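# Return misplaced items to the desk holding their kind

## Task

Find each item sitting on a desk where it doesn't belong and carry it to the desk that holds the other items of the same kind. The robot must not tip over or finish leaning. An item counts as placed only if it stays there by itself, not if the robot is still holding it in place at the end.

## Robot and tools

Robot: TidyBot++, one mobile base (0.54 m long, 0.50 m wide, 0.38 m high, four powered casters) carrying a single seven-joint arm with a two-finger gripper. The shoulder sits 0.12 m ahead of the base centre, 0.68 m up. Cameras: base_camera (fixed on the base, looking forward and down) and wrist_camera (fisheye, looks along the hand). The arm starts folded with the hand down, reaching up to 0.08 m past the base front, elbow up to 1.15 m high. Loose objects may occasionally get nudged by something else.

Frames: the base frame has its origin on the floor below the base centre, x forward, y left, z up. hand_pose is reported in this frame and marks the point between the finger pads; its z axis runs out along the fingers, its y axis is the opening direction. The odometry frame is the base frame as it was when the scene began; base_odometry heading is positive to the left, range -3.142 to 3.142, and counts wheel turns, so slip shows up as travel and drift of a few cm and several degrees builds over many moves.

execute_actions: argument actions is a list holding one action or nothing (empty list just reports state and images). An action may contain base, joints, or both, plus optional speeds; its motions start together. base holds exactly one key, each a relative move from where the base currently is: translate_m (metres, -2 to 2, forward positive), strafe_m (metres, -2 to 2, left positive), rotate_rad (radians, -6.3 to 6.3, counter-clockwise from above positive). joints is a set of absolute targets keyed by name, in radians: joint_1_rad any angle (whole arm about vertical; positive is clockwise from above, opposite to rotate_rad); joint_2_rad shoulder -2.249 to 2.249; joint_3_rad any angle (upper-arm twist; near 3.14, increasing swings a forward-bent forearm to the right); joint_4_rad elbow -2.579 to 2.579; joint_5_rad any angle (forearm twist, positive swings a bent hand right); joint_6_rad wrist -2.099 to 2.099; joint_7_rad any angle (hand twist; pointing down, positive is counter-clockwise from above, and 1.57 opens the fingers left/right). gripper_pos is absolute, 0 (open, about 85 mm gap) to 1 (closed); gap is roughly 85 x (1 - gripper_pos) mm. Unbounded joints take the short way, so turn them in steps below half a revolution. Done tolerances: ±0.039 for joints 1-4, ±0.056 for 5-7, ±0.03 for the gripper. speeds caps top speed for this action only: translate_m and strafe_m 0.05 to 0.5 m/s, rotate_rad 0.1 to 1.57 rad/s (defaults are the maxima). A base move needing over 8.667 s at its cap is refused; no action runs past 15 s. Unknown keys or out-of-range numbers refuse the call entirely. cameras lists base_camera, wrist_camera or all; omitted or null gives all, [] gives none. Omitted joints or base may still be driving toward earlier targets.

Arm geometry: upper arm 0.42 m, forearm 0.31 m, hand 0.31 m. With joint_1_rad 0, joint_3_rad 3.14, joint_5_rad 0, the arm moves in the base's x-z plane; segment angles from vertical (forward positive) are joint_2_rad, joint_2_rad - joint_4_rad, and that minus joint_6_rad. Sum length x sin for forward reach from the shoulder, length x cos for height above it. A downward hand reaches at most about 0.94 m high, only near the base. Closed fingertips stick about 20 mm beyond the hand point. Joints turn up to 1.39 rad/s (1.22 for joints 5-7).

wait: seconds from 0 to 10; commands nothing and returns state and images. zoom_image: camera (base_camera or wrist_camera) and region [x0, y0, x1, y1] in pixels of that camera's latest full image, origin top-left, at most 504 x 504. finished_scene: scene, the number of the current scene; ends it permanently and reports success, so only call it when every item rests on its correct desk unheld.

Result lines: base_status and joint_status say how each motion ended. done (base: wheels turned the commanded amount, even if slipping); off_target (stopped short, may still be pushing); contact_stop or time_out (target dropped, holding in place); not_followed with "joint command not followed" and a cause line means a self-collision check withheld the arm targets (gripper still acts) and they may be retried later; limit_stop_at_motor_heat after overheating. on_its_own lists uncommanded motion. Also reported: joint_positions, hand_pose, base_odometry, base_tilt (degrees, forward/right positive, about 1 degree fixed bias), motor_effort (percent of max, bracket is the action's peak, noisy), motor temperatures per joint, pictures (camera order of images), ARM HIT, MOTOR HOT (from 60 °C), OVER-TEMPERATURE FAULT (75 °C, arm sags). A blocked base may read done while far short.

Accuracy: friction leaves joints slightly off; to correct, send each joint its previous command plus (desired minus measured). hand_pose may be 1-2 cm wrong; trust images. Held loads make the arm sag; never command a joint to its current reading while holding something. Camera calibration (K, distortion, T_world_to_cam in base frame) was given for base_camera 644x364 and wrist_camera 644x476 fisheye, with small per-scene errors.

Avoid: driving while the arm is snagged above about 0.8 m (tip-over risk); sideways shoves on a raised hand; driving the arm into things (torque fault above 104.5 N m joints 1-4, 51.3 N m joints 5-7, freezing the arm 10 s); hitting the base, which no check prevents; lowering fingers close to the floor or desk without margin; long holds of heavy items (heat); dropping, slamming or hard-pushing objects. Shorter total robot motion is better.

Each tool is called after "Emit:" by a JSON object that holds its "method" and its "body".

## Session

Emit:
{"method": "execute_actions", "body": {"actions": []}}

Scene clock: 0.00 s.
Motor temperatures (°C, as the motors report them): [37 40 35 37 43 40 46]
base_odometry: x=+0.000 y=+0.000 heading=+0.000 (m, m, rad; odometry frame)
base_tilt: forward=-0.1 right=-0.3 (deg)
base_status: not commanded
joint_positions: joint_1_rad=-0.042 joint_2_rad=-0.328 joint_3_rad=+3.171 joint_4_rad=-2.524 joint_5_rad=-0.036 joint_6_rad=-0.824 joint_7_rad=+1.568 gripper_pos=+0.000
joint_status: not commanded
motor_effort: joint_1_rad=+1 joint_2_rad=-1 joint_3_rad=+0 joint_4_rad=+16 joint_5_rad=+0 joint_6_rad=+1 joint_7_rad=+0 (%)
hand_pose: x=+0.2764 y=+0.0127 z=+0.5875 quat_wxyz=(-0.019, +0.998, -0.006, +0.060) (m; base frame)
pictures: base_camera, wrist_camera
Images, in order (width x height): base_camera 644x364, wrist_camera 644x476.

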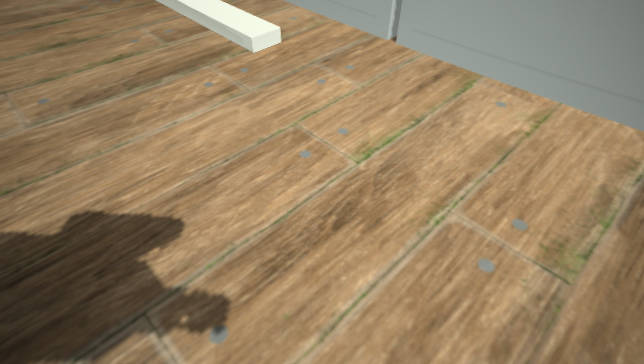

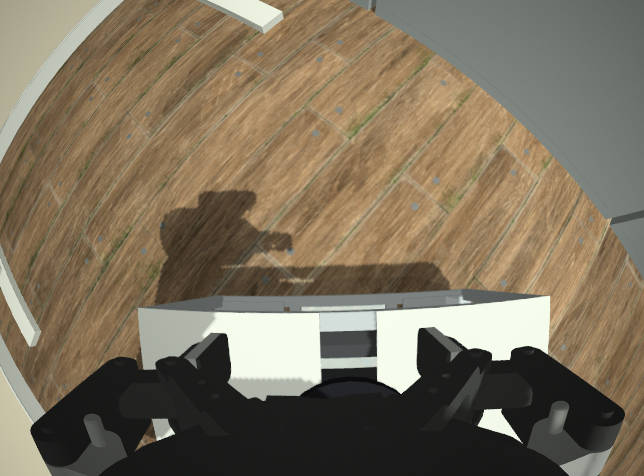

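Emit:
{"method": "execute_actions", "body": {"actions": [{"joints":{"joint_1_rad":0,"joint_2_rad":-0.6,"joint_4_rad":-0.8,"joint_6_rad":-1.7}}], "cameras": ["wrist_camera"]}}

Emit:
{"method": "execute_actions", "body": {"actions": [{"joints":{"joint_1_rad":-1.57}}], "cameras": ["wrist_camera"]}}

Emit:
{"method": "execute_actions", "body": {"actions": [{"joints":{"joint_1_rad":-3.14}}], "cameras": ["wrist_camera"]}}

Emit:
{"method": "execute_actions", "body": {"actions": [{"joints":{"joint_1_rad":1.57}}], "cameras": ["wrist_camera"]}}

Scene clock: 6.90 s.
Motor temperatures (°C, as the motors report them): [37 40 35 37 43 40 46]
base_odometry: x=+0.000 y=+0.000 heading=+0.000 (m, m, rad; odometry frame)
base_tilt: forward=-0.1 right=-0.2 (deg)
base_status: not commanded
joint_positions: joint_1_rad=-0.027 joint_2_rad=-0.593 joint_3_rad=+3.171 joint_4_rad=-0.814 joint_5_rad=-0.036 joint_6_rad=-1.675 joint_7_rad=+1.568 gripper_pos=+0.000
joint_status: all done
motor_effort: joint_1_rad=+1(1) joint_2_rad=+13(14) joint_3_rad=+0(1) joint_4_rad=+10(22) joint_5_rad=+0(0) joint_6_rad=+8(8) joint_7_rad=+0(0) (%)
hand_pose: x=+0.2480 y=+0.0038 z=+1.2382 quat_wxyz=(-0.022, +0.812, +0.007, +0.583) (m; base frame)
pictures: wrist_camera
camera_calibration (this result's frames):
wrist_camera: T_world_to_cam=[[0.00745866, -0.999909, -0.0112399, 0.00595692], [-0.32432, 0.00821371, -0.945912, 1.30482], [0.945918, 0.0107006, -0.324229, 0.298008], [0, 0, 0, 1]] pos_world=[0.141245, -0.00794991, 1.33094]
Images, in order (width x height): wrist_camera 644x476.

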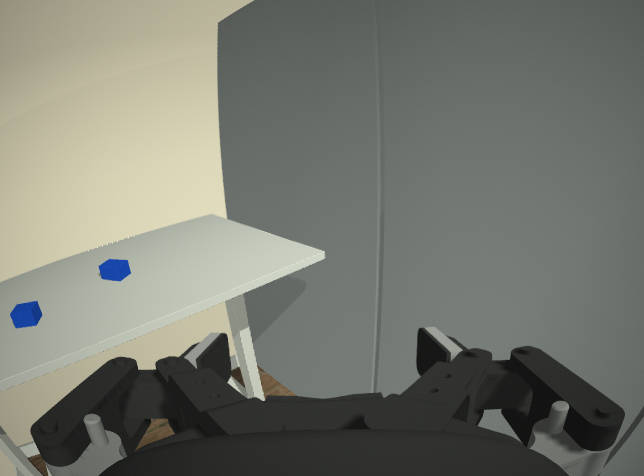

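Scene clock: 9.70 s.
Motor temperatures (°C, as the motors report them): [37 40 35 37 43 40 46]
base_odometry: x=+0.000 y=+0.000 heading=+0.000 (m, m, rad; odometry frame)
base_tilt: forward=-0.1 right=-0.2 (deg)
base_status: not commanded
joint_positions: joint_1_rad=-1.546 joint_2_rad=-0.593 joint_3_rad=+3.171 joint_4_rad=-0.814 joint_5_rad=-0.036 joint_6_rad=-1.675 joint_7_rad=+1.568 gripper_pos=+0.000
joint_status: all done
motor_effort: joint_1_rad=+2(0) joint_2_rad=+13(15) joint_3_rad=-1(0) joint_4_rad=+9(10) joint_5_rad=+0(0) joint_6_rad=+8(8) joint_7_rad=+0(0) (%)
hand_pose: x=+0.1219 y=+0.1291 z=+1.2382 quat_wxyz=(-0.417, +0.584, +0.565, +0.408) (m; base frame)
pictures: wrist_camera
camera_calibration (this result's frames):
wrist_camera: T_world_to_cam=[[0.998971, -0.0439292, -0.0112401, -0.112033], [-0.0248675, -0.323469, -0.945912, 1.26919], [0.0379173, 0.945218, -0.324229, 0.406059], [0, 0, 0, 1]] pos_world=[0.128082, 0.0218071, 1.33094]
Images, in order (width x height): wrist_camera 644x476.

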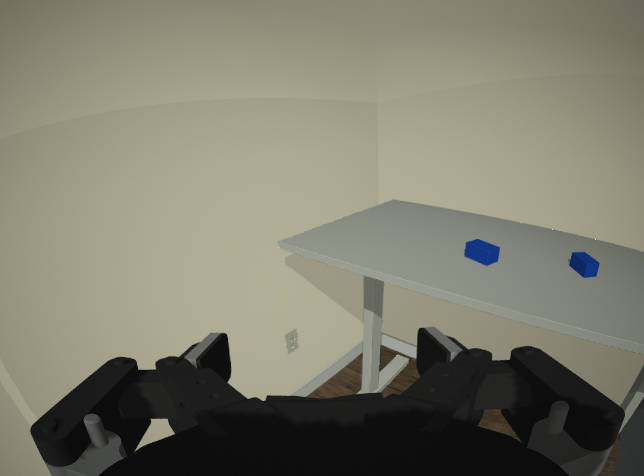

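Scene clock: 12.50 s.
Motor temperatures (°C, as the motors report them): [37 40 35 37 43 40 46]
base_odometry: x=+0.000 y=+0.000 heading=+0.000 (m, m, rad; odometry frame)
base_tilt: forward=-0.1 right=-0.3 (deg)
base_status: not commanded
joint_positions: joint_1_rad=-3.116 joint_2_rad=-0.593 joint_3_rad=+3.171 joint_4_rad=-0.814 joint_5_rad=-0.036 joint_6_rad=-1.675 joint_7_rad=+1.568 gripper_pos=+0.000
joint_status: all done
motor_effort: joint_1_rad=+1(1) joint_2_rad=+13(14) joint_3_rad=-1(0) joint_4_rad=+9(10) joint_5_rad=+0(0) joint_6_rad=+8(8) joint_7_rad=+0(0) (%)
hand_pose: x=-0.0101 y=+0.0030 z=+1.2382 quat_wxyz=(-0.583, +0.014, +0.812, -0.006) (m; base frame)
pictures: wrist_camera
camera_calibration (this result's frames):
wrist_camera: T_world_to_cam=[[0.0447242, 0.998936, -0.0112401, 0.00152246], [0.323449, -0.0251248, -0.945912, 1.22774], [-0.945188, 0.0386695, -0.324229, 0.523049], [0, 0, 0, 1]] pos_world=[0.0972001, 0.00909985, 1.33094]
Images, in order (width x height): wrist_camera 644x476.

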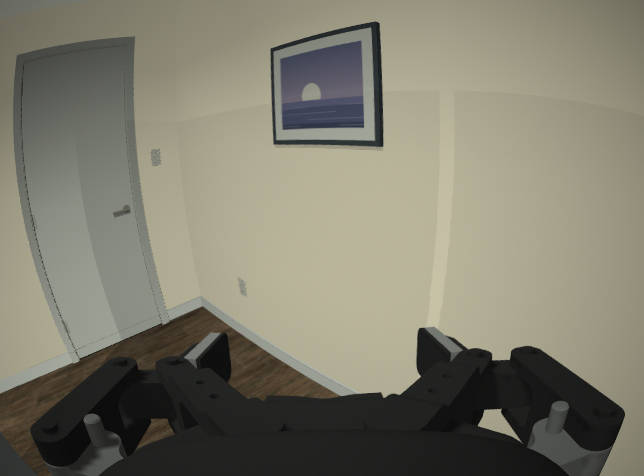

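Scene clock: 15.30 s.
Motor temperatures (°C, as the motors report them): [37 40 35 37 43 40 46]
base_odometry: x=+0.000 y=+0.000 heading=+0.000 (m, m, rad; odometry frame)
base_tilt: forward=-0.1 right=-0.3 (deg)
base_status: not commanded
joint_positions: joint_1_rad=-4.689 joint_2_rad=-0.593 joint_3_rad=+3.171 joint_4_rad=-0.814 joint_5_rad=-0.036 joint_6_rad=-1.675 joint_7_rad=+1.568 gripper_pos=+0.000
joint_status: all done
motor_effort: joint_1_rad=+2(1) joint_2_rad=+13(15) joint_3_rad=-1(0) joint_4_rad=+10(10) joint_5_rad=+0(0) joint_6_rad=+7(8) joint_7_rad=+0(0) (%)
hand_pose: x=+0.1163 y=-0.1291 z=+1.2382 quat_wxyz=(-0.407, -0.565, +0.583, -0.417) (m; base frame)
pictures: wrist_camera
camera_calibration (this result's frames):
wrist_camera: T_world_to_cam=[[-0.999039, 0.0423586, -0.01124, 0.12573], [0.0243588, 0.323508, -0.945912, 1.26333], [-0.0364312, -0.945277, -0.324229, 0.414907], [0, 0, 0, 1]] pos_world=[0.109952, -0.0218214, 1.33094]
Images, in order (width x height): wrist_camera 644x476.

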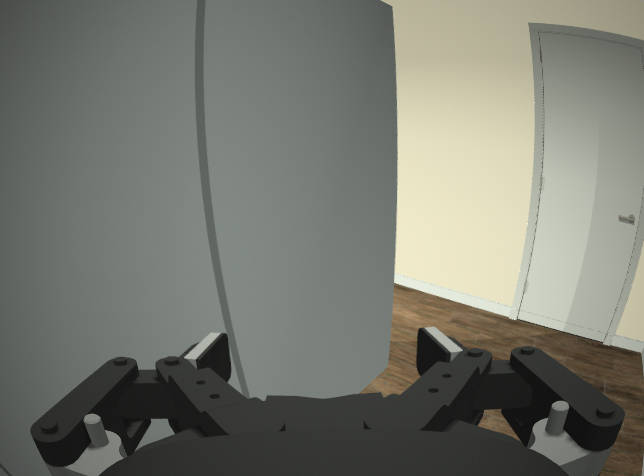

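Emit:
{"method": "execute_actions", "body": {"actions": [{"base":{"rotate_rad":0.87},"joints":{"joint_1_rad":2.2}}], "cameras": []}}

Emit:
{"method": "execute_actions", "body": {"actions": [{"base":{"translate_m":-1.6},"joints":{"joint_1_rad":1.57}}]}}

Scene clock: 21.17 s.
Motor temperatures (°C, as the motors report them): [37 40 35 37 43 40 46]
base_odometry: x=+0.000 y=+0.000 heading=+0.869 (m, m, rad; odometry frame)
base_tilt: forward=-0.1 right=-0.2 (deg)
base_status: done
joint_positions: joint_1_rad=-4.108 joint_2_rad=-0.595 joint_3_rad=+3.171 joint_4_rad=-0.814 joint_5_rad=-0.036 joint_6_rad=-1.675 joint_7_rad=+1.568 gripper_pos=+0.000
joint_status: all done
motor_effort: joint_1_rad=+0(2) joint_2_rad=+13(15) joint_3_rad=-1(0) joint_4_rad=+10(10) joint_5_rad=+0(0) joint_6_rad=+7(8) joint_7_rad=+0(0) (%)
hand_pose: x=+0.0466 y=-0.1054 z=+1.2385 quat_wxyz=(-0.511, -0.374, +0.720, -0.284) (m; base frame)
pictures: none
No camera images: the call's "cameras" was empty. Leave "cameras" out to get every camera's image.

Scene clock: 25.73 s.
Motor temperatures (°C, as the motors report them): [37 40 35 37 43 40 46]
base_odometry: x=-1.031 y=-1.224 heading=+0.870 (m, m, rad; odometry frame)
base_tilt: forward=-0.1 right=-0.3 (deg)
base_status: done
joint_positions: joint_1_rad=-4.692 joint_2_rad=-0.597 joint_3_rad=+3.171 joint_4_rad=-0.814 joint_5_rad=-0.036 joint_6_rad=-1.676 joint_7_rad=+1.568 gripper_pos=+0.000
joint_status: all done
motor_effort: joint_1_rad=+0(0) joint_2_rad=+14(17) joint_3_rad=+0(1) joint_4_rad=+9(10) joint_5_rad=+0(1) joint_6_rad=+8(8) joint_7_rad=+0(0) (%)
hand_pose: x=+0.1168 y=-0.1269 z=+1.2386 quat_wxyz=(-0.408, -0.565, +0.582, -0.419) (m; base frame)
pictures: base_camera, wrist_camera
camera_calibration (this result's frames):
wrist_camera: T_world_to_cam=[[-0.999156, 0.0394995, -0.0112831, 0.125764], [0.0233556, 0.320266, -0.94704, 1.2641], [-0.033794, -0.946504, -0.320918, 0.412567], [0, 0, 0, 1]] pos_world=[0.110076, -0.0193205, 1.33098]
Images, in order (width x height): base_camera 644x364, wrist_camera 644x476.

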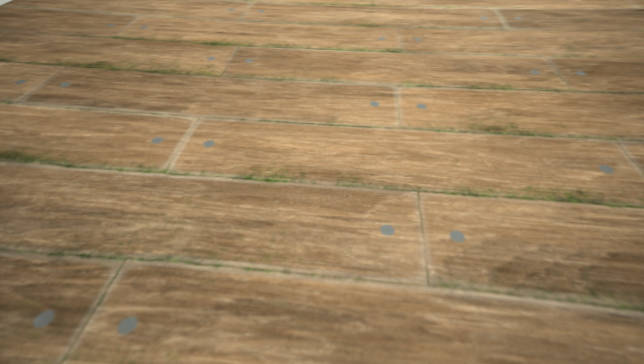

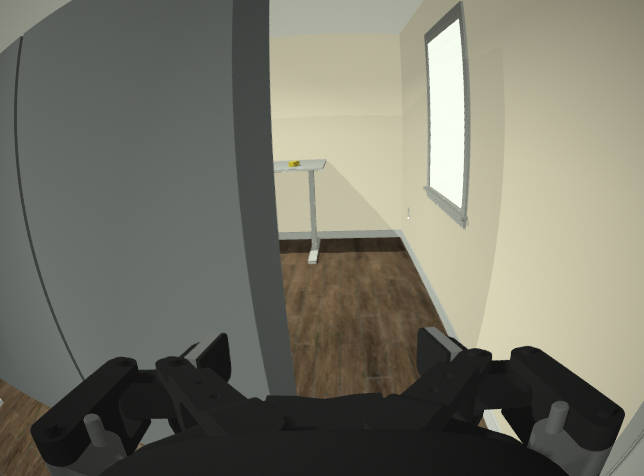

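Emit:
{"method": "execute_actions", "body": {"actions": [{"base":{"translate_m":-0.1}}], "cameras": []}}

Emit:
{"method": "execute_actions", "body": {"actions": [{"base":{"rotate_rad":-1.62},"joints":{"joint_1_rad":0,"joint_6_rad":-2.0}}]}}

Scene clock: 30.43 s.
Motor temperatures (°C, as the motors report them): [37 40 35 37 43 40 46]
base_odometry: x=-1.095 y=-1.300 heading=+0.871 (m, m, rad; odometry frame)
base_tilt: forward=-0.1 right=-0.3 (deg)
base_status: done
joint_positions: joint_1_rad=-4.695 joint_2_rad=-0.597 joint_3_rad=+3.171 joint_4_rad=-0.814 joint_5_rad=-0.036 joint_6_rad=-1.676 joint_7_rad=+1.568 gripper_pos=+0.000
joint_status: not commanded
motor_effort: joint_1_rad=+2(4) joint_2_rad=+14(15) joint_3_rad=+0(1) joint_4_rad=+10(10) joint_5_rad=+0(1) joint_6_rad=+8(8) joint_7_rad=+0(0) (%)
hand_pose: x=+0.1171 y=-0.1269 z=+1.2386 quat_wxyz=(-0.407, -0.566, +0.581, -0.420) (m; base frame)
pictures: none
No camera images: the call's "cameras" was empty. Leave "cameras" out to get every camera's image.

Scene clock: 33.23 s.
Motor temperatures (°C, as the motors report them): [37 40 35 37 43 40 46]
base_odometry: x=-1.095 y=-1.300 heading=-0.748 (m, m, rad; odometry frame)
base_tilt: forward=-0.1 right=-0.3 (deg)
base_status: done
joint_positions: joint_1_rad=-6.259 joint_2_rad=-0.597 joint_3_rad=+3.171 joint_4_rad=-0.814 joint_5_rad=-0.036 joint_6_rad=-1.975 joint_7_rad=+1.568 gripper_pos=+0.000
joint_status: all done
motor_effort: joint_1_rad=+2(0) joint_2_rad=+14(16) joint_3_rad=-1(0) joint_4_rad=+9(10) joint_5_rad=+0(0) joint_6_rad=+7(8) joint_7_rad=+0(0) (%)
hand_pose: x=+0.2037 y=-0.0003 z=+1.1560 quat_wxyz=(+0.008, -0.889, +0.012, -0.457) (m; base frame)
pictures: base_camera, wrist_camera
camera_calibration (this result's frames):
wrist_camera: T_world_to_cam=[[-0.038109, -0.999269, -0.00309094, 0.0011959], [-0.585056, 0.0248196, -0.810613, 1.10944], [0.810097, -0.0290833, -0.585574, 0.64308], [0, 0, 0, 1]] pos_world=[0.128173, -0.00763798, 1.2759]
Images, in order (width x height): base_camera 644x364, wrist_camera 644x476.

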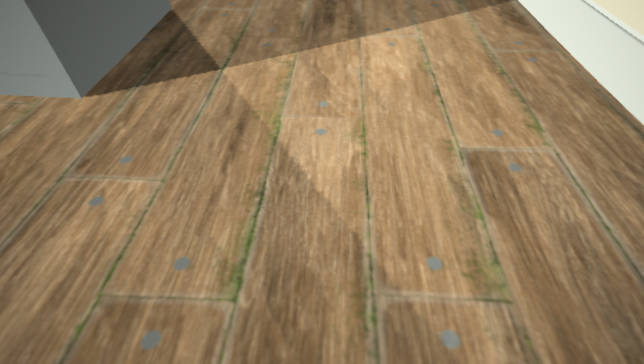

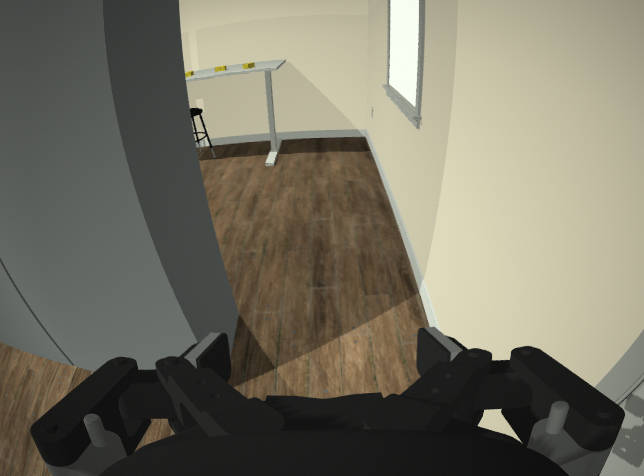

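Centered.

Emit:
{"method": "execute_actions", "body": {"actions": [{"base":{"translate_m":2.0},"joints":{"joint_1_rad":-0.7,"joint_6_rad":-1.7}}]}}

Emit:
{"method": "execute_actions", "body": {"actions": [{"joints":{"joint_1_rad":-1.9}}], "cameras": ["wrist_camera"]}}

Scene clock: 40.03 s.
Motor temperatures (°C, as the motors report them): [37 40 35 37 43 40 46]
base_odometry: x=+0.368 y=-2.663 heading=-0.749 (m, m, rad; odometry frame)
base_tilt: forward=-0.1 right=-0.3 (deg)
base_status: done
joint_positions: joint_1_rad=-6.961 joint_2_rad=-0.599 joint_3_rad=+3.171 joint_4_rad=-0.813 joint_5_rad=-0.036 joint_6_rad=-1.724 joint_7_rad=+1.568 gripper_pos=+0.000
joint_status: all done
motor_effort: joint_1_rad=+2(2) joint_2_rad=+14(19) joint_3_rad=-1(0) joint_4_rad=+10(10) joint_5_rad=+0(0) joint_6_rad=+8(7) joint_7_rad=+0(0) (%)
hand_pose: x=+0.2124 y=+0.0757 z=+1.2250 quat_wxyz=(+0.201, -0.779, -0.271, -0.529) (m; base frame)
pictures: base_camera, wrist_camera
camera_calibration (this result's frames):
wrist_camera: T_world_to_cam=[[0.612002, -0.790793, -0.0100497, -0.0676482], [-0.293132, -0.215018, -0.93158, 1.27287], [0.734526, 0.573074, -0.363398, 0.376948], [0, 0, 0, 1]] pos_world=[0.137642, 0.00417631, 1.32209]
Images, in order (width x height): base_camera 644x364, wrist_camera 644x476.

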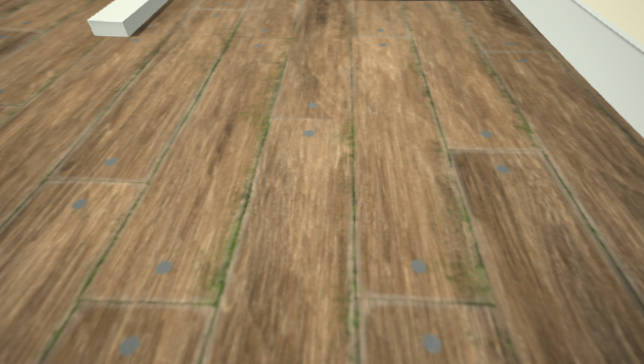

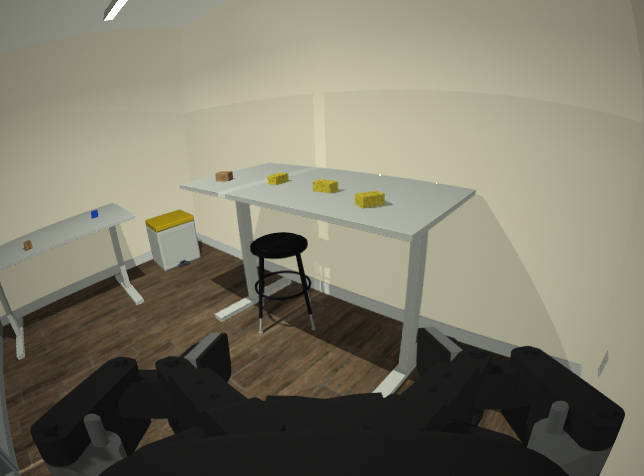

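Scene clock: 42.50 s.
Motor temperatures (°C, as the motors report them): [37 40 35 37 43 40 46]
base_odometry: x=+0.368 y=-2.663 heading=-0.749 (m, m, rad; odometry frame)
base_tilt: forward=-0.1 right=-0.3 (deg)
base_status: not commanded
joint_positions: joint_1_rad=-8.159 joint_2_rad=-0.599 joint_3_rad=+3.171 joint_4_rad=-0.813 joint_5_rad=-0.036 joint_6_rad=-1.724 joint_7_rad=+1.568 gripper_pos=+0.000
joint_status: all done
motor_effort: joint_1_rad=+1(2) joint_2_rad=+14(14) joint_3_rad=-1(1) joint_4_rad=+9(9) joint_5_rad=+0(0) joint_6_rad=+8(8) joint_7_rad=+0(0) (%)
hand_pose: x=+0.0824 y=+0.1145 z=+1.2250 quat_wxyz=(+0.465, -0.490, -0.663, -0.324) (m; base frame)
pictures: wrist_camera
camera_calibration (this result's frames):
wrist_camera: T_world_to_cam=[[0.959167, 0.28266, -0.0100495, -0.108961], [0.093748, -0.351241, -0.93158, 1.22684], [-0.26685, 0.892599, -0.363398, 0.496112], [0, 0, 0, 1]] pos_world=[0.121886, 0.0188851, 1.32209]
Images, in order (width x height): wrist_camera 644x476.

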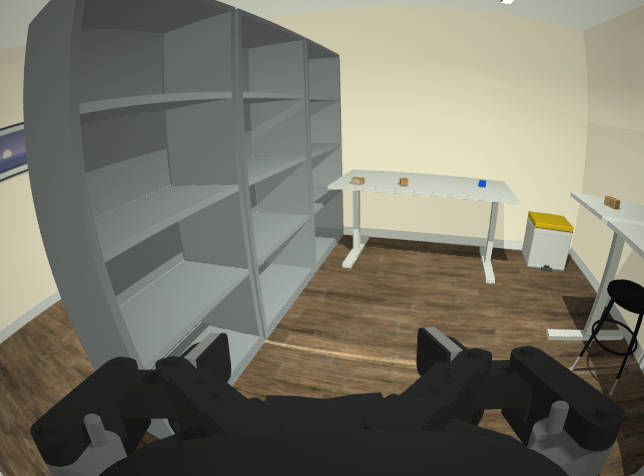

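Emit:
{"method": "execute_actions", "body": {"actions": [{"base":{"strafe_m":1.68},"joints":{"joint_1_rad":0,"joint_3_rad":3.14,"joint_5_rad":0}}]}}

Scene clock: 49.80 s.
Motor temperatures (°C, as the motors report them): [37 40 35 37 43 40 46]
base_odometry: x=+1.513 y=-1.433 heading=-0.749 (m, m, rad; odometry frame)
base_tilt: forward=-0.1 right=-0.3 (deg)
base_status: done
joint_positions: joint_1_rad=-6.304 joint_2_rad=-0.603 joint_3_rad=+3.151 joint_4_rad=-0.812 joint_5_rad=-0.026 joint_6_rad=-1.724 joint_7_rad=+1.568 gripper_pos=+0.000
joint_status: all done
motor_effort: joint_1_rad=+1(1) joint_2_rad=+14(18) joint_3_rad=+0(1) joint_4_rad=+9(10) joint_5_rad=+0(1) joint_6_rad=+7(8) joint_7_rad=+0(0) (%)
hand_pose: x=+0.2366 y=+0.0082 z=+1.2256 quat_wxyz=(+0.016, -0.823, -0.012, -0.568) (m; base frame)
pictures: base_camera, wrist_camera
camera_calibration (this result's frames):
wrist_camera: T_world_to_cam=[[0.0092376, -0.999951, 0.00362671, -0.00833339], [-0.35877, -0.00669969, -0.933402, 1.28204], [0.93338, 0.00732124, -0.358814, 0.350064], [0, 0, 0, 1]] pos_world=[0.133292, -0.00230661, 1.3223]
Images, in order (width x height): base_camera 644x364, wrist_camera 644x476.

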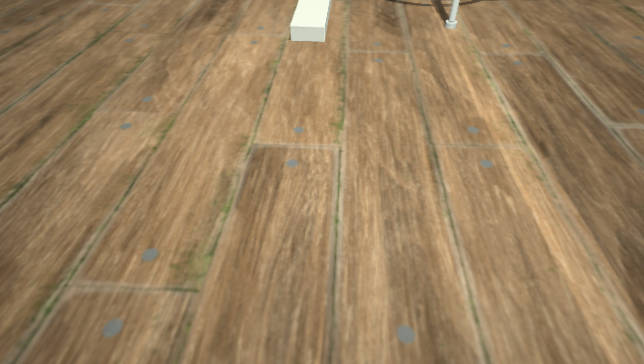

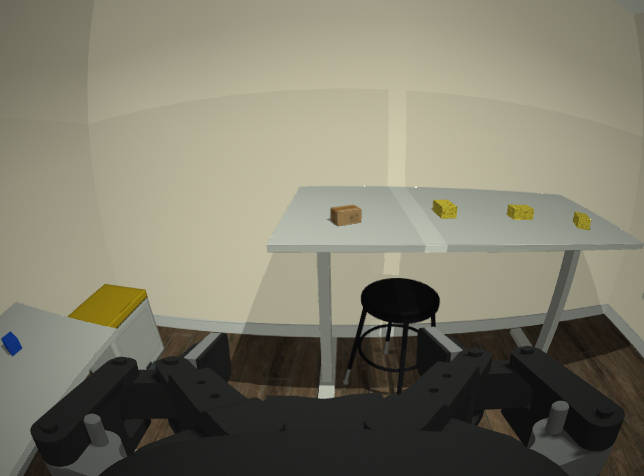

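Emit:
{"method": "execute_actions", "body": {"actions": [{"base":{"translate_m":0.6},"joints":{"joint_2_rad":-0.2,"joint_4_rad":-0.6,"joint_6_rad":-2.0}}]}}

Scene clock: 53.33 s.
Motor temperatures (°C, as the motors report them): [37 40 35 38 43 40 46]
base_odometry: x=+1.953 y=-1.842 heading=-0.749 (m, m, rad; odometry frame)
base_tilt: forward=-0.1 right=-0.3 (deg)
base_status: done
joint_positions: joint_1_rad=-6.304 joint_2_rad=-0.191 joint_3_rad=+3.150 joint_4_rad=-0.619 joint_5_rad=-0.025 joint_6_rad=-1.975 joint_7_rad=+1.568 gripper_pos=+0.000
joint_status: all done
motor_effort: joint_1_rad=+2(2) joint_2_rad=-2(19) joint_3_rad=-1(0) joint_4_rad=+12(14) joint_5_rad=+0(0) joint_6_rad=+5(8) joint_7_rad=+0(0) (%)
hand_pose: x=+0.3792 y=+0.0109 z=+1.1508 quat_wxyz=(+0.012, -0.932, -0.013, -0.361) (m; base frame)
pictures: base_camera, wrist_camera
camera_calibration (this result's frames):
wrist_camera: T_world_to_cam=[[0.0146315, -0.999794, 0.0140725, -0.0207764], [-0.741979, -0.0202906, -0.670117, 1.10595], [0.670264, -0.000636686, -0.742123, 0.731083], [0, 0, 0, 1]] pos_world=[0.330875, 0.00213373, 1.28396]
Images, in order (width x height): base_camera 644x364, wrist_camera 644x476.

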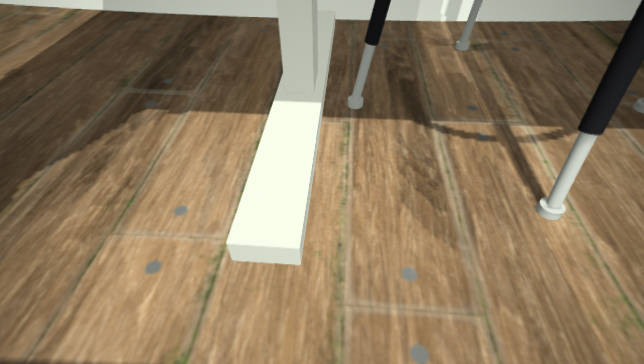

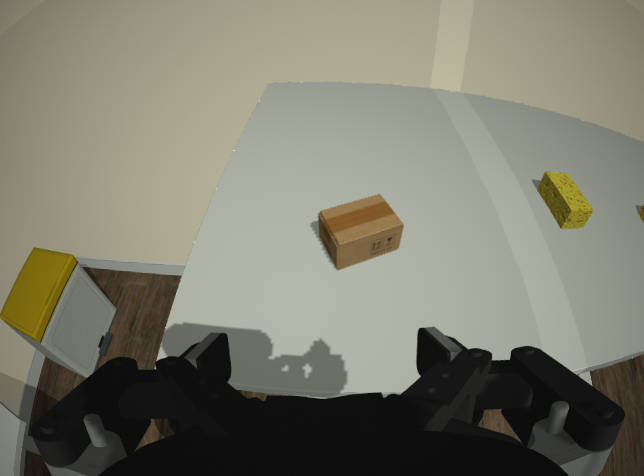

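Emit:
{"method": "execute_actions", "body": {"actions": [{"base":{"strafe_m":0.45},"joints":{"joint_1_rad":1.07}}], "cameras": []}}

Emit:
{"method": "execute_actions", "body": {"actions": [{"base":{"translate_m":0.22},"joints":{"joint_2_rad":-0.134,"joint_4_rad":-1.236,"joint_6_rad":-1.098}}]}}

Scene clock: 63.57 s.
Motor temperatures (°C, as the motors report them): [37 40 35 38 43 40 46]
base_odometry: x=+2.259 y=-1.512 heading=-0.749 (m, m, rad; odometry frame)
base_tilt: forward=-0.1 right=-0.3 (deg)
base_status: done
joint_positions: joint_1_rad=-5.238 joint_2_rad=-0.197 joint_3_rad=+3.148 joint_4_rad=-0.617 joint_5_rad=-0.023 joint_6_rad=-1.976 joint_7_rad=+1.568 gripper_pos=+0.000
joint_status: all done
motor_effort: joint_1_rad=+1(0) joint_2_rad=-2(4) joint_3_rad=-1(1) joint_4_rad=+12(12) joint_5_rad=+0(1) joint_6_rad=+5(6) joint_7_rad=+0(0) (%)
hand_pose: x=+0.2528 y=-0.2196 z=+1.1528 quat_wxyz=(-0.175, -0.809, +0.462, -0.319) (m; base frame)
pictures: none
No camera images: the call's "cameras" was empty. Leave "cameras" out to get every camera's image.

Scene clock: 65.47 s.
Motor temperatures (°C, as the motors report them): [37 40 35 38 43 40 46]
base_odometry: x=+2.421 y=-1.662 heading=-0.749 (m, m, rad; odometry frame)
base_tilt: forward=-0.1 right=-0.2 (deg)
base_status: done
joint_positions: joint_1_rad=-5.237 joint_2_rad=-0.131 joint_3_rad=+3.146 joint_4_rad=-1.221 joint_5_rad=-0.021 joint_6_rad=-1.121 joint_7_rad=+1.568 gripper_pos=+0.000
joint_status: all done
motor_effort: joint_1_rad=+1(1) joint_2_rad=-13(16) joint_3_rad=-1(1) joint_4_rad=+21(22) joint_5_rad=+0(1) joint_6_rad=+6(6) joint_7_rad=+0(0) (%)
hand_pose: x=+0.3606 y=-0.4073 z=+1.0586 quat_wxyz=(-0.215, -0.773, +0.449, -0.394) (m; base frame)
pictures: base_camera, wrist_camera
camera_calibration (this result's frames):
wrist_camera: T_world_to_cam=[[-0.875003, -0.484111, 0.00253805, 0.105737], [-0.29254, 0.524558, -0.799537, 1.21872], [0.385733, -0.70034, -0.600612, 0.34264], [0, 0, 0, 1]] pos_world=[0.316877, -0.348137, 1.17994]
Images, in order (width x height): base_camera 644x364, wrist_camera 644x476.

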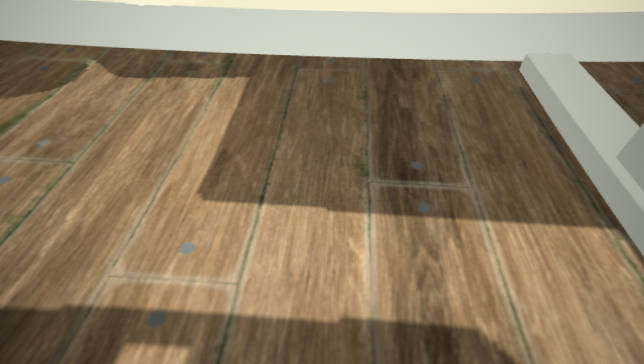

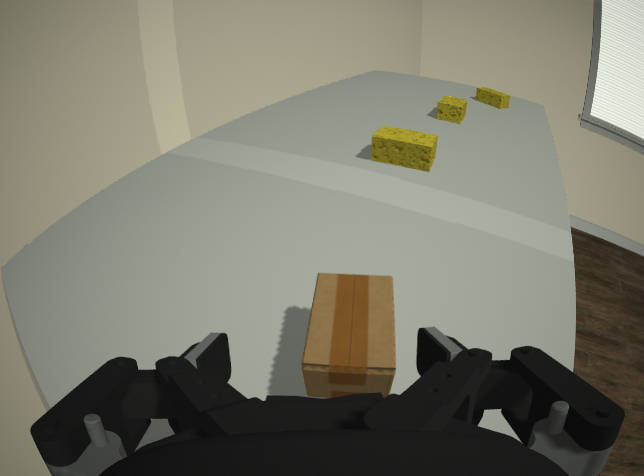

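Emit:
{"method": "execute_actions", "body": {"actions": [{"joints":{"joint_1_rad":1.105}}], "cameras": []}}

Emit:
{"method": "execute_actions", "body": {"actions": [{"joints":{"joint_2_rad":-0.035,"joint_4_rad":-1.35,"joint_6_rad":-0.875}}], "cameras": ["wrist_camera"]}}

Scene clock: 68.27 s.
Motor temperatures (°C, as the motors report them): [37 40 35 38 43 40 46]
base_odometry: x=+2.421 y=-1.662 heading=-0.749 (m, m, rad; odometry frame)
base_tilt: forward=-0.1 right=-0.2 (deg)
base_status: not commanded
joint_positions: joint_1_rad=-5.199 joint_2_rad=-0.131 joint_3_rad=+3.146 joint_4_rad=-1.221 joint_5_rad=-0.021 joint_6_rad=-1.121 joint_7_rad=+1.568 gripper_pos=+0.000
joint_status: all done
motor_effort: joint_1_rad=+2(1) joint_2_rad=-13(13) joint_3_rad=-1(0) joint_4_rad=+21(21) joint_5_rad=+0(1) joint_6_rad=+6(6) joint_7_rad=+0(0) (%)
hand_pose: x=+0.3449 y=-0.4163 z=+1.0586 quat_wxyz=(-0.223, -0.764, +0.464, -0.390) (m; base frame)
pictures: none
No camera images: the call's "cameras" was empty. Leave "cameras" out to get every camera's image.

Scene clock: 69.53 s.
Motor temperatures (°C, as the motors report them): [37 40 35 38 43 40 46]
base_odometry: x=+2.421 y=-1.662 heading=-0.749 (m, m, rad; odometry frame)
base_tilt: forward=-0.1 right=-0.2 (deg)
base_status: not commanded
joint_positions: joint_1_rad=-5.199 joint_2_rad=-0.030 joint_3_rad=+3.146 joint_4_rad=-1.339 joint_5_rad=-0.021 joint_6_rad=-0.896 joint_7_rad=+1.568 gripper_pos=+0.000
joint_status: all done
motor_effort: joint_1_rad=+0(1) joint_2_rad=-18(22) joint_3_rad=-1(1) joint_4_rad=+22(24) joint_5_rad=+0(0) joint_6_rad=+7(7) joint_7_rad=+0(0) (%)
hand_pose: x=+0.3760 y=-0.4771 z=+0.9996 quat_wxyz=(-0.225, -0.762, +0.465, -0.392) (m; base frame)
pictures: wrist_camera
camera_calibration (this result's frames):
wrist_camera: T_world_to_cam=[[-0.894822, -0.446421, 0.00112817, 0.112447], [-0.266792, 0.532737, -0.803127, 1.21039], [0.357932, -0.718957, -0.595806, 0.249195], [0, 0, 0, 1]] pos_world=[0.334348, -0.415462, 1.12044]
Images, in order (width x height): wrist_camera 644x476.

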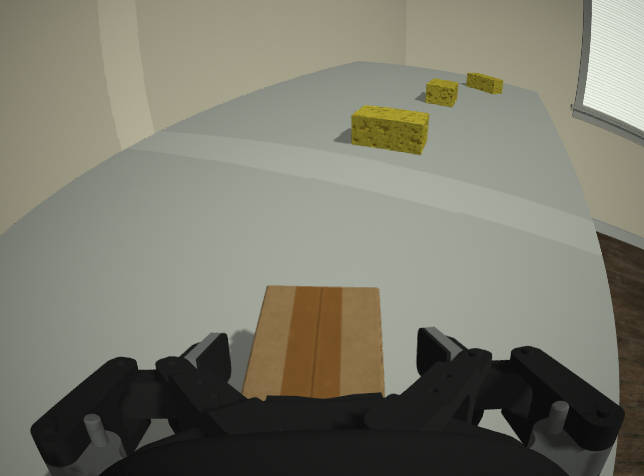

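Emit:
{"method": "execute_actions", "body": {"actions": [{"joints":{"gripper_pos":1}}], "cameras": []}}

Emit:
{"method": "execute_actions", "body": {"actions": [{"joints":{"joint_2_rad":-0.3,"joint_4_rad":-1.3,"joint_6_rad":-1.2}}], "cameras": ["wrist_camera"]}}

Scene clock: 72.20 s.
Motor temperatures (°C, as the motors report them): [37 40 35 38 43 40 46]
base_odometry: x=+2.421 y=-1.662 heading=-0.749 (m, m, rad; odometry frame)
base_tilt: forward=-0.1 right=-0.2 (deg)
base_status: not commanded
joint_positions: joint_1_rad=-5.199 joint_2_rad=-0.032 joint_3_rad=+3.146 joint_4_rad=-1.340 joint_5_rad=-0.021 joint_6_rad=-0.893 joint_7_rad=+1.568 gripper_pos=+0.367
joint_status: gripper_pos off_target (ended at +0.367, target +1.000)
motor_effort: joint_1_rad=+1(2) joint_2_rad=-18(20) joint_3_rad=-1(0) joint_4_rad=+22(24) joint_5_rad=+0(0) joint_6_rad=+6(7) joint_7_rad=+0(0) (%)
hand_pose: x=+0.3759 y=-0.4769 z=+1.0005 quat_wxyz=(-0.225, -0.761, +0.464, -0.393) (m; base frame)
pictures: none
No camera images: the call's "cameras" was empty. Leave "cameras" out to get every camera's image.

Scene clock: 73.77 s.
Motor temperatures (°C, as the motors report them): [37 40 35 38 43 40 46]
base_odometry: x=+2.421 y=-1.662 heading=-0.749 (m, m, rad; odometry frame)
base_tilt: forward=-0.1 right=-0.3 (deg)
base_status: not commanded
joint_positions: joint_1_rad=-5.199 joint_2_rad=-0.302 joint_3_rad=+3.146 joint_4_rad=-1.316 joint_5_rad=-0.021 joint_6_rad=-1.183 joint_7_rad=+1.568 gripper_pos=+0.367
joint_status: all done
motor_effort: joint_1_rad=+1(1) joint_2_rad=-7(23) joint_3_rad=-1(0) joint_4_rad=+21(25) joint_5_rad=+0(0) joint_6_rad=+7(7) joint_7_rad=+0(0) (%)
hand_pose: x=+0.3079 y=-0.3457 z=+1.0675 quat_wxyz=(-0.226, -0.761, +0.461, -0.395) (m; base frame)
pictures: wrist_camera
camera_calibration (this result's frames):
wrist_camera: T_world_to_cam=[[-0.892275, -0.451486, 0.0023246, 0.106265], [-0.267739, 0.524974, -0.80791, 1.17952], [0.36354, -0.7215, -0.589302, 0.398978], [0, 0, 0, 1]] pos_world=[0.265575, -0.283376, 1.18781]
Images, in order (width x height): wrist_camera 644x476.

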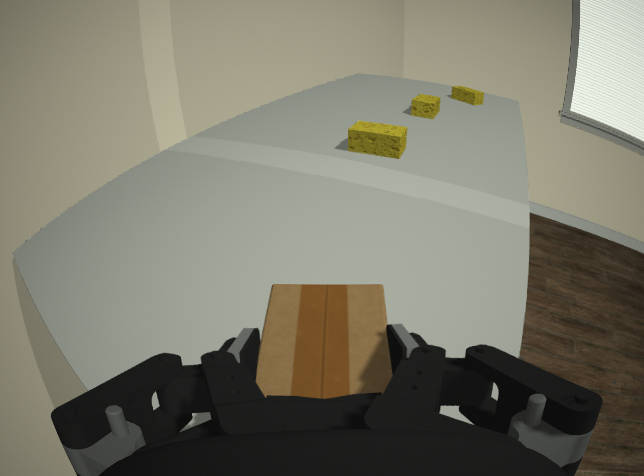

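Emit:
{"method": "execute_actions", "body": {"actions": [{"base":{"translate_m":-0.45},"joints":{"joint_1_rad":-1.57}}], "cameras": ["wrist_camera"]}}

Scene clock: 78.37 s.
Motor temperatures (°C, as the motors report them): [37 40 35 38 43 40 46]
base_odometry: x=+2.091 y=-1.355 heading=-0.749 (m, m, rad; odometry frame)
base_tilt: forward=-0.1 right=-0.2 (deg)
base_status: done
joint_positions: joint_1_rad=-7.830 joint_2_rad=-0.301 joint_3_rad=+3.145 joint_4_rad=-1.315 joint_5_rad=-0.018 joint_6_rad=-1.186 joint_7_rad=+1.568 gripper_pos=+0.367
joint_status: all done
motor_effort: joint_1_rad=+2(0) joint_2_rad=-7(12) joint_3_rad=-1(5) joint_4_rad=+21(22) joint_5_rad=+0(2) joint_6_rad=+7(8) joint_7_rad=+0(0) (%)
hand_pose: x=+0.1236 y=+0.3939 z=+1.0669 quat_wxyz=(+0.324, -0.639, -0.621, -0.318) (m; base frame)
pictures: wrist_camera
camera_calibration (this result's frames):
wrist_camera: T_world_to_cam=[[0.999067, -0.0429124, 0.00481779, -0.121645], [-0.0215129, -0.591358, -0.806122, 1.14877], [0.0374416, 0.805267, -0.591729, 0.440695], [0, 0, 0, 1]] pos_world=[0.129744, 0.319239, 1.18741]
Images, in order (width x height): wrist_camera 644x476.

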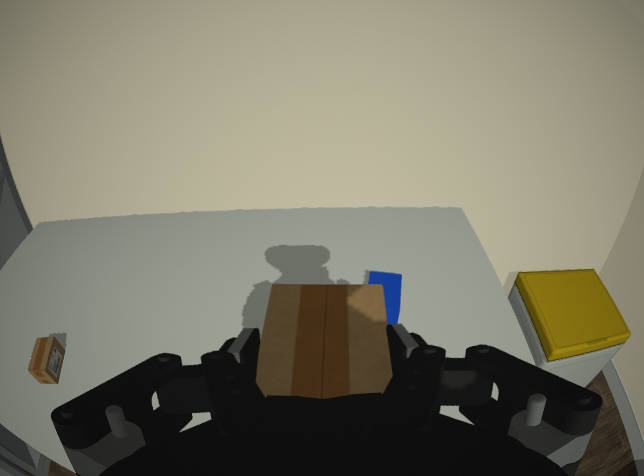

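Emit:
{"method": "execute_actions", "body": {"actions": [{"base":{"strafe_m":0.1},"joints":{"joint_1_rad":-1.95,"joint_2_rad":0.233,"joint_4_rad":-1.553,"joint_6_rad":-0.40}}], "cameras": ["wrist_camera"]}}

Scene clock: 83.63 s.
Motor temperatures (°C, as the motors report them): [37 40 35 38 43 40 46]
base_odometry: x=+2.159 y=-1.282 heading=-0.749 (m, m, rad; odometry frame)
base_tilt: forward=-0.1 right=-0.3 (deg)
base_status: done
joint_positions: joint_1_rad=-8.214 joint_2_rad=+0.242 joint_3_rad=+3.145 joint_4_rad=-1.547 joint_5_rad=-0.018 joint_6_rad=-0.427 joint_7_rad=+1.568 gripper_pos=+0.367
joint_status: all done
motor_effort: joint_1_rad=+2(1) joint_2_rad=-30(34) joint_3_rad=-1(2) joint_4_rad=+24(26) joint_5_rad=+0(1) joint_6_rad=+7(8) joint_7_rad=+0(0) (%)
hand_pose: x=-0.1135 y=+0.6139 z=+0.8351 quat_wxyz=(+0.371, -0.516, -0.731, -0.249) (m; base frame)
pictures: wrist_camera
camera_calibration (this result's frames):
wrist_camera: T_world_to_cam=[[0.946801, 0.321784, 0.00487023, -0.103993], [0.198378, -0.571648, -0.796156, 1.09147], [-0.253406, 0.754767, -0.605072, 0.14437], [0, 0, 0, 1]] pos_world=[-0.0814801, 0.548437, 0.956844]
Images, in order (width x height): wrist_camera 644x476.

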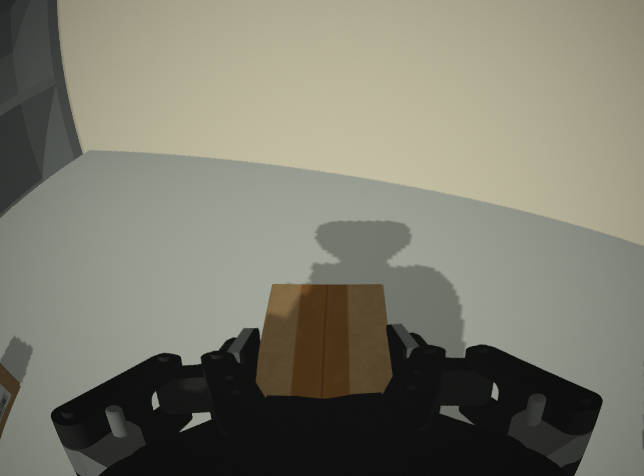

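Emit:
{"method": "execute_actions", "body": {"actions": [{"joints":{"joint_2_rad":0.33,"joint_6_rad":-0.3}}], "cameras": ["wrist_camera"]}}

Emit:
{"method": "execute_actions", "body": {"actions": [{"joints":{"joint_2_rad":0.37,"joint_6_rad":-0.26}}], "cameras": ["wrist_camera"]}}

Scene clock: 86.40 s.
Motor temperatures (°C, as the motors report them): [37 40 35 38 43 40 46]
base_odometry: x=+2.159 y=-1.282 heading=-0.749 (m, m, rad; odometry frame)
base_tilt: forward=-0.1 right=-0.3 (deg)
base_status: not commanded
joint_positions: joint_1_rad=-8.214 joint_2_rad=+0.338 joint_3_rad=+3.145 joint_4_rad=-1.548 joint_5_rad=-0.018 joint_6_rad=-0.328 joint_7_rad=+1.568 gripper_pos=+0.367
joint_status: all done
motor_effort: joint_1_rad=+1(2) joint_2_rad=-33(36) joint_3_rad=-1(1) joint_4_rad=+23(25) joint_5_rad=+0(0) joint_6_rad=+7(7) joint_7_rad=+0(0) (%)
hand_pose: x=-0.1239 y=+0.6431 z=+0.7948 quat_wxyz=(+0.371, -0.516, -0.730, -0.250) (m; base frame)
pictures: wrist_camera
camera_calibration (this result's frames):
wrist_camera: T_world_to_cam=[[0.947328, 0.320216, 0.00561289, -0.10288], [0.197444, -0.570141, -0.797468, 1.07806], [-0.252162, 0.756572, -0.603335, 0.0929327], [0, 0, 0, 1]] pos_world=[-0.0919622, 0.57728, 0.916366]
Images, in order (width x height): wrist_camera 644x476.

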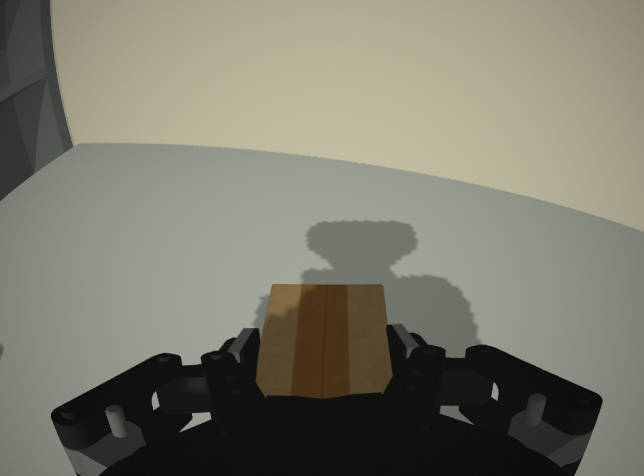

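Scene clock: 87.20 s.
Motor temperatures (°C, as the motors report them): [37 40 35 38 43 40 46]
base_odometry: x=+2.159 y=-1.282 heading=-0.749 (m, m, rad; odometry frame)
base_tilt: forward=-0.1 right=-0.3 (deg)
base_status: not commanded
joint_positions: joint_1_rad=-8.214 joint_2_rad=+0.369 joint_3_rad=+3.145 joint_4_rad=-1.548 joint_5_rad=-0.018 joint_6_rad=-0.287 joint_7_rad=+1.568 gripper_pos=+0.367
joint_status: all done
motor_effort: joint_1_rad=+2(1) joint_2_rad=-34(35) joint_3_rad=-2(1) joint_4_rad=+23(24) joint_5_rad=+0(0) joint_6_rad=+7(7) joint_7_rad=+0(0) (%)
hand_pose: x=-0.1275 y=+0.6533 z=+0.7831 quat_wxyz=(+0.374, -0.515, -0.729, -0.252) (m; base frame)
pictures: wrist_camera
camera_calibration (this result's frames):
wrist_camera: T_world_to_cam=[[0.947551, 0.319553, 0.00568035, -0.102269], [0.194807, -0.563376, -0.802906, 1.07483], [-0.253371, 0.761901, -0.596078, 0.0679007], [0, 0, 0, 1]] pos_world=[-0.0952749, 0.586481, 0.904045]
Images, in order (width x height): wrist_camera 644x476.

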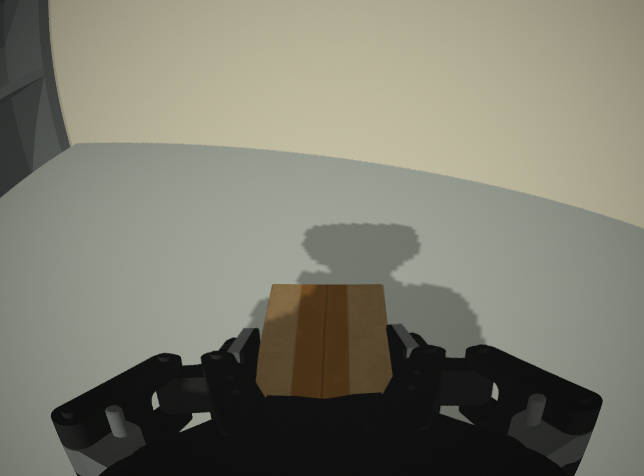

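Emit:
{"method": "execute_actions", "body": {"actions": [{"joints":{"joint_4_rad":-1.63,"joint_6_rad":-0.2}}], "cameras": []}}

Emit:
{"method": "execute_actions", "body": {"actions": [{"joints":{"joint_4_rad":-1.68,"joint_6_rad":-0.15}}], "cameras": ["wrist_camera"]}}

Scene clock: 89.77 s.
Motor temperatures (°C, as the motors report them): [37 40 35 38 43 40 46]
base_odometry: x=+2.159 y=-1.282 heading=-0.749 (m, m, rad; odometry frame)
base_tilt: forward=-0.1 right=-0.3 (deg)
base_status: not commanded
joint_positions: joint_1_rad=-8.214 joint_2_rad=+0.367 joint_3_rad=+3.145 joint_4_rad=-1.607 joint_5_rad=-0.018 joint_6_rad=-0.220 joint_7_rad=+1.568 gripper_pos=+0.367
joint_status: all done
motor_effort: joint_1_rad=+1(1) joint_2_rad=-32(34) joint_3_rad=-1(2) joint_4_rad=+21(23) joint_5_rad=+0(1) joint_6_rad=+6(7) joint_7_rad=+0(1) (%)
hand_pose: x=-0.1253 y=+0.6486 z=+0.7698 quat_wxyz=(+0.378, -0.514, -0.726, -0.256) (m; base frame)
pictures: none
No camera images: the call's "cameras" was empty. Leave "cameras" out to get every camera's image.

Scene clock: 90.50 s.
Motor temperatures (°C, as the motors report them): [37 40 35 38 43 40 46]
base_odometry: x=+2.159 y=-1.282 heading=-0.749 (m, m, rad; odometry frame)
base_tilt: forward=-0.1 right=-0.3 (deg)
base_status: not commanded
joint_positions: joint_1_rad=-8.214 joint_2_rad=+0.359 joint_3_rad=+3.145 joint_4_rad=-1.644 joint_5_rad=-0.018 joint_6_rad=-0.159 joint_7_rad=+1.568 gripper_pos=+0.367
joint_status: all done
motor_effort: joint_1_rad=+1(3) joint_2_rad=-28(32) joint_3_rad=-1(0) joint_4_rad=+18(21) joint_5_rad=+0(1) joint_6_rad=+5(6) joint_7_rad=+0(1) (%)
hand_pose: x=-0.1251 y=+0.6474 z=+0.7703 quat_wxyz=(+0.389, -0.510, -0.720, -0.264) (m; base frame)
pictures: wrist_camera
camera_calibration (this result's frames):
wrist_camera: T_world_to_cam=[[0.948076, 0.318002, 0.00517159, -0.101179], [0.182664, -0.531132, -0.827365, 1.05719], [-0.260357, 0.785349, -0.561641, 0.0228502], [0, 0, 0, 1]] pos_world=[-0.091236, 0.575737, 0.888039]
Images, in order (width x height): wrist_camera 644x476.

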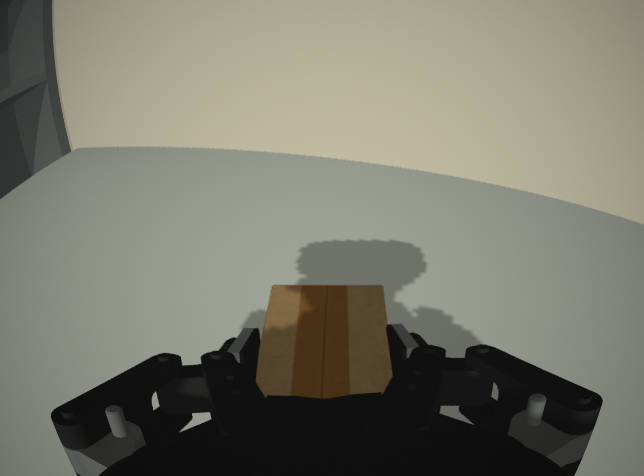

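Touched. Release, lift, look at blue.

Emit:
{"method": "execute_actions", "body": {"actions": [{"joints":{"gripper_pos":0,"joint_4_rad":-1.63}}], "cameras": []}}

Emit:
{"method": "execute_actions", "body": {"actions": [{"joints":{"joint_2_rad":0.0,"joint_4_rad":-1.5,"joint_6_rad":-0.8}}], "cameras": []}}

Emit:
{"method": "execute_actions", "body": {"actions": [{"joints":{"joint_1_rad":-1.4}}], "cameras": ["wrist_camera"]}}

Scene clock: 94.00 s.
Motor temperatures (°C, as the motors report them): [37 40 35 38 43 40 46]
base_odometry: x=+2.159 y=-1.282 heading=-0.749 (m, m, rad; odometry frame)
base_tilt: forward=-0.1 right=-0.3 (deg)
base_status: not commanded
joint_positions: joint_1_rad=-8.214 joint_2_rad=+0.364 joint_3_rad=+3.145 joint_4_rad=-1.638 joint_5_rad=-0.018 joint_6_rad=-0.159 joint_7_rad=+1.568 gripper_pos=+0.000
joint_status: all done
motor_effort: joint_1_rad=+2(2) joint_2_rad=-32(34) joint_3_rad=-1(2) joint_4_rad=+22(23) joint_5_rad=+0(1) joint_6_rad=+7(7) joint_7_rad=+0(0) (%)
hand_pose: x=-0.1258 y=+0.6495 z=+0.7706 quat_wxyz=(+0.390, -0.510, -0.720, -0.264) (m; base frame)
pictures: none
No camera images: the call's "cameras" was empty. Leave "cameras" out to get every camera's image.

Scene clock: 95.70 s.
Motor temperatures (°C, as the motors report them): [37 40 35 38 43 40 46]
base_odometry: x=+2.159 y=-1.282 heading=-0.749 (m, m, rad; odometry frame)
base_tilt: forward=-0.1 right=-0.3 (deg)
base_status: not commanded
joint_positions: joint_1_rad=-8.214 joint_2_rad=-0.005 joint_3_rad=+3.145 joint_4_rad=-1.512 joint_5_rad=-0.018 joint_6_rad=-0.778 joint_7_rad=+1.568 gripper_pos=+0.000
joint_status: all done
motor_effort: joint_1_rad=+1(1) joint_2_rad=-20(34) joint_3_rad=-1(1) joint_4_rad=+23(23) joint_5_rad=+0(0) joint_6_rad=+6(6) joint_7_rad=+0(0) (%)
hand_pose: x=-0.0770 y=+0.5105 z=+0.9184 quat_wxyz=(+0.346, -0.523, -0.745, -0.229) (m; base frame)
pictures: none
No camera images: the call's "cameras" was empty. Leave "cameras" out to get every camera's image.

Scene clock: 97.47 s.
Motor temperatures (°C, as the motors report them): [37 40 35 38 43 40 46]
base_odometry: x=+2.159 y=-1.282 heading=-0.749 (m, m, rad; odometry frame)
base_tilt: forward=-0.1 right=-0.3 (deg)
base_status: not commanded
joint_positions: joint_1_rad=-7.704 joint_2_rad=-0.005 joint_3_rad=+3.145 joint_4_rad=-1.512 joint_5_rad=-0.018 joint_6_rad=-0.778 joint_7_rad=+1.568 gripper_pos=+0.000
joint_status: all done
motor_effort: joint_1_rad=+1(3) joint_2_rad=-20(20) joint_3_rad=-1(0) joint_4_rad=+23(23) joint_5_rad=+0(0) joint_6_rad=+6(6) joint_7_rad=+0(0) (%)
hand_pose: x=+0.1970 y=+0.5412 z=+0.9184 quat_wxyz=(+0.277, -0.693, -0.589, -0.309) (m; base frame)
pictures: wrist_camera
camera_calibration (this result's frames):
wrist_camera: T_world_to_cam=[[0.984727, -0.174024, 0.00526358, -0.11457], [-0.110817, -0.649809, -0.751976, 1.11727], [0.134282, 0.739908, -0.659169, 0.309676], [0, 0, 0, 1]] pos_world=[0.195048, 0.476942, 1.04489]
Images, in order (width x height): wrist_camera 644x476.

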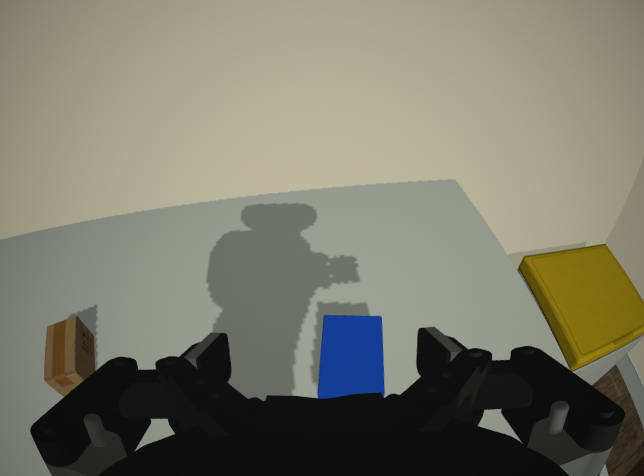

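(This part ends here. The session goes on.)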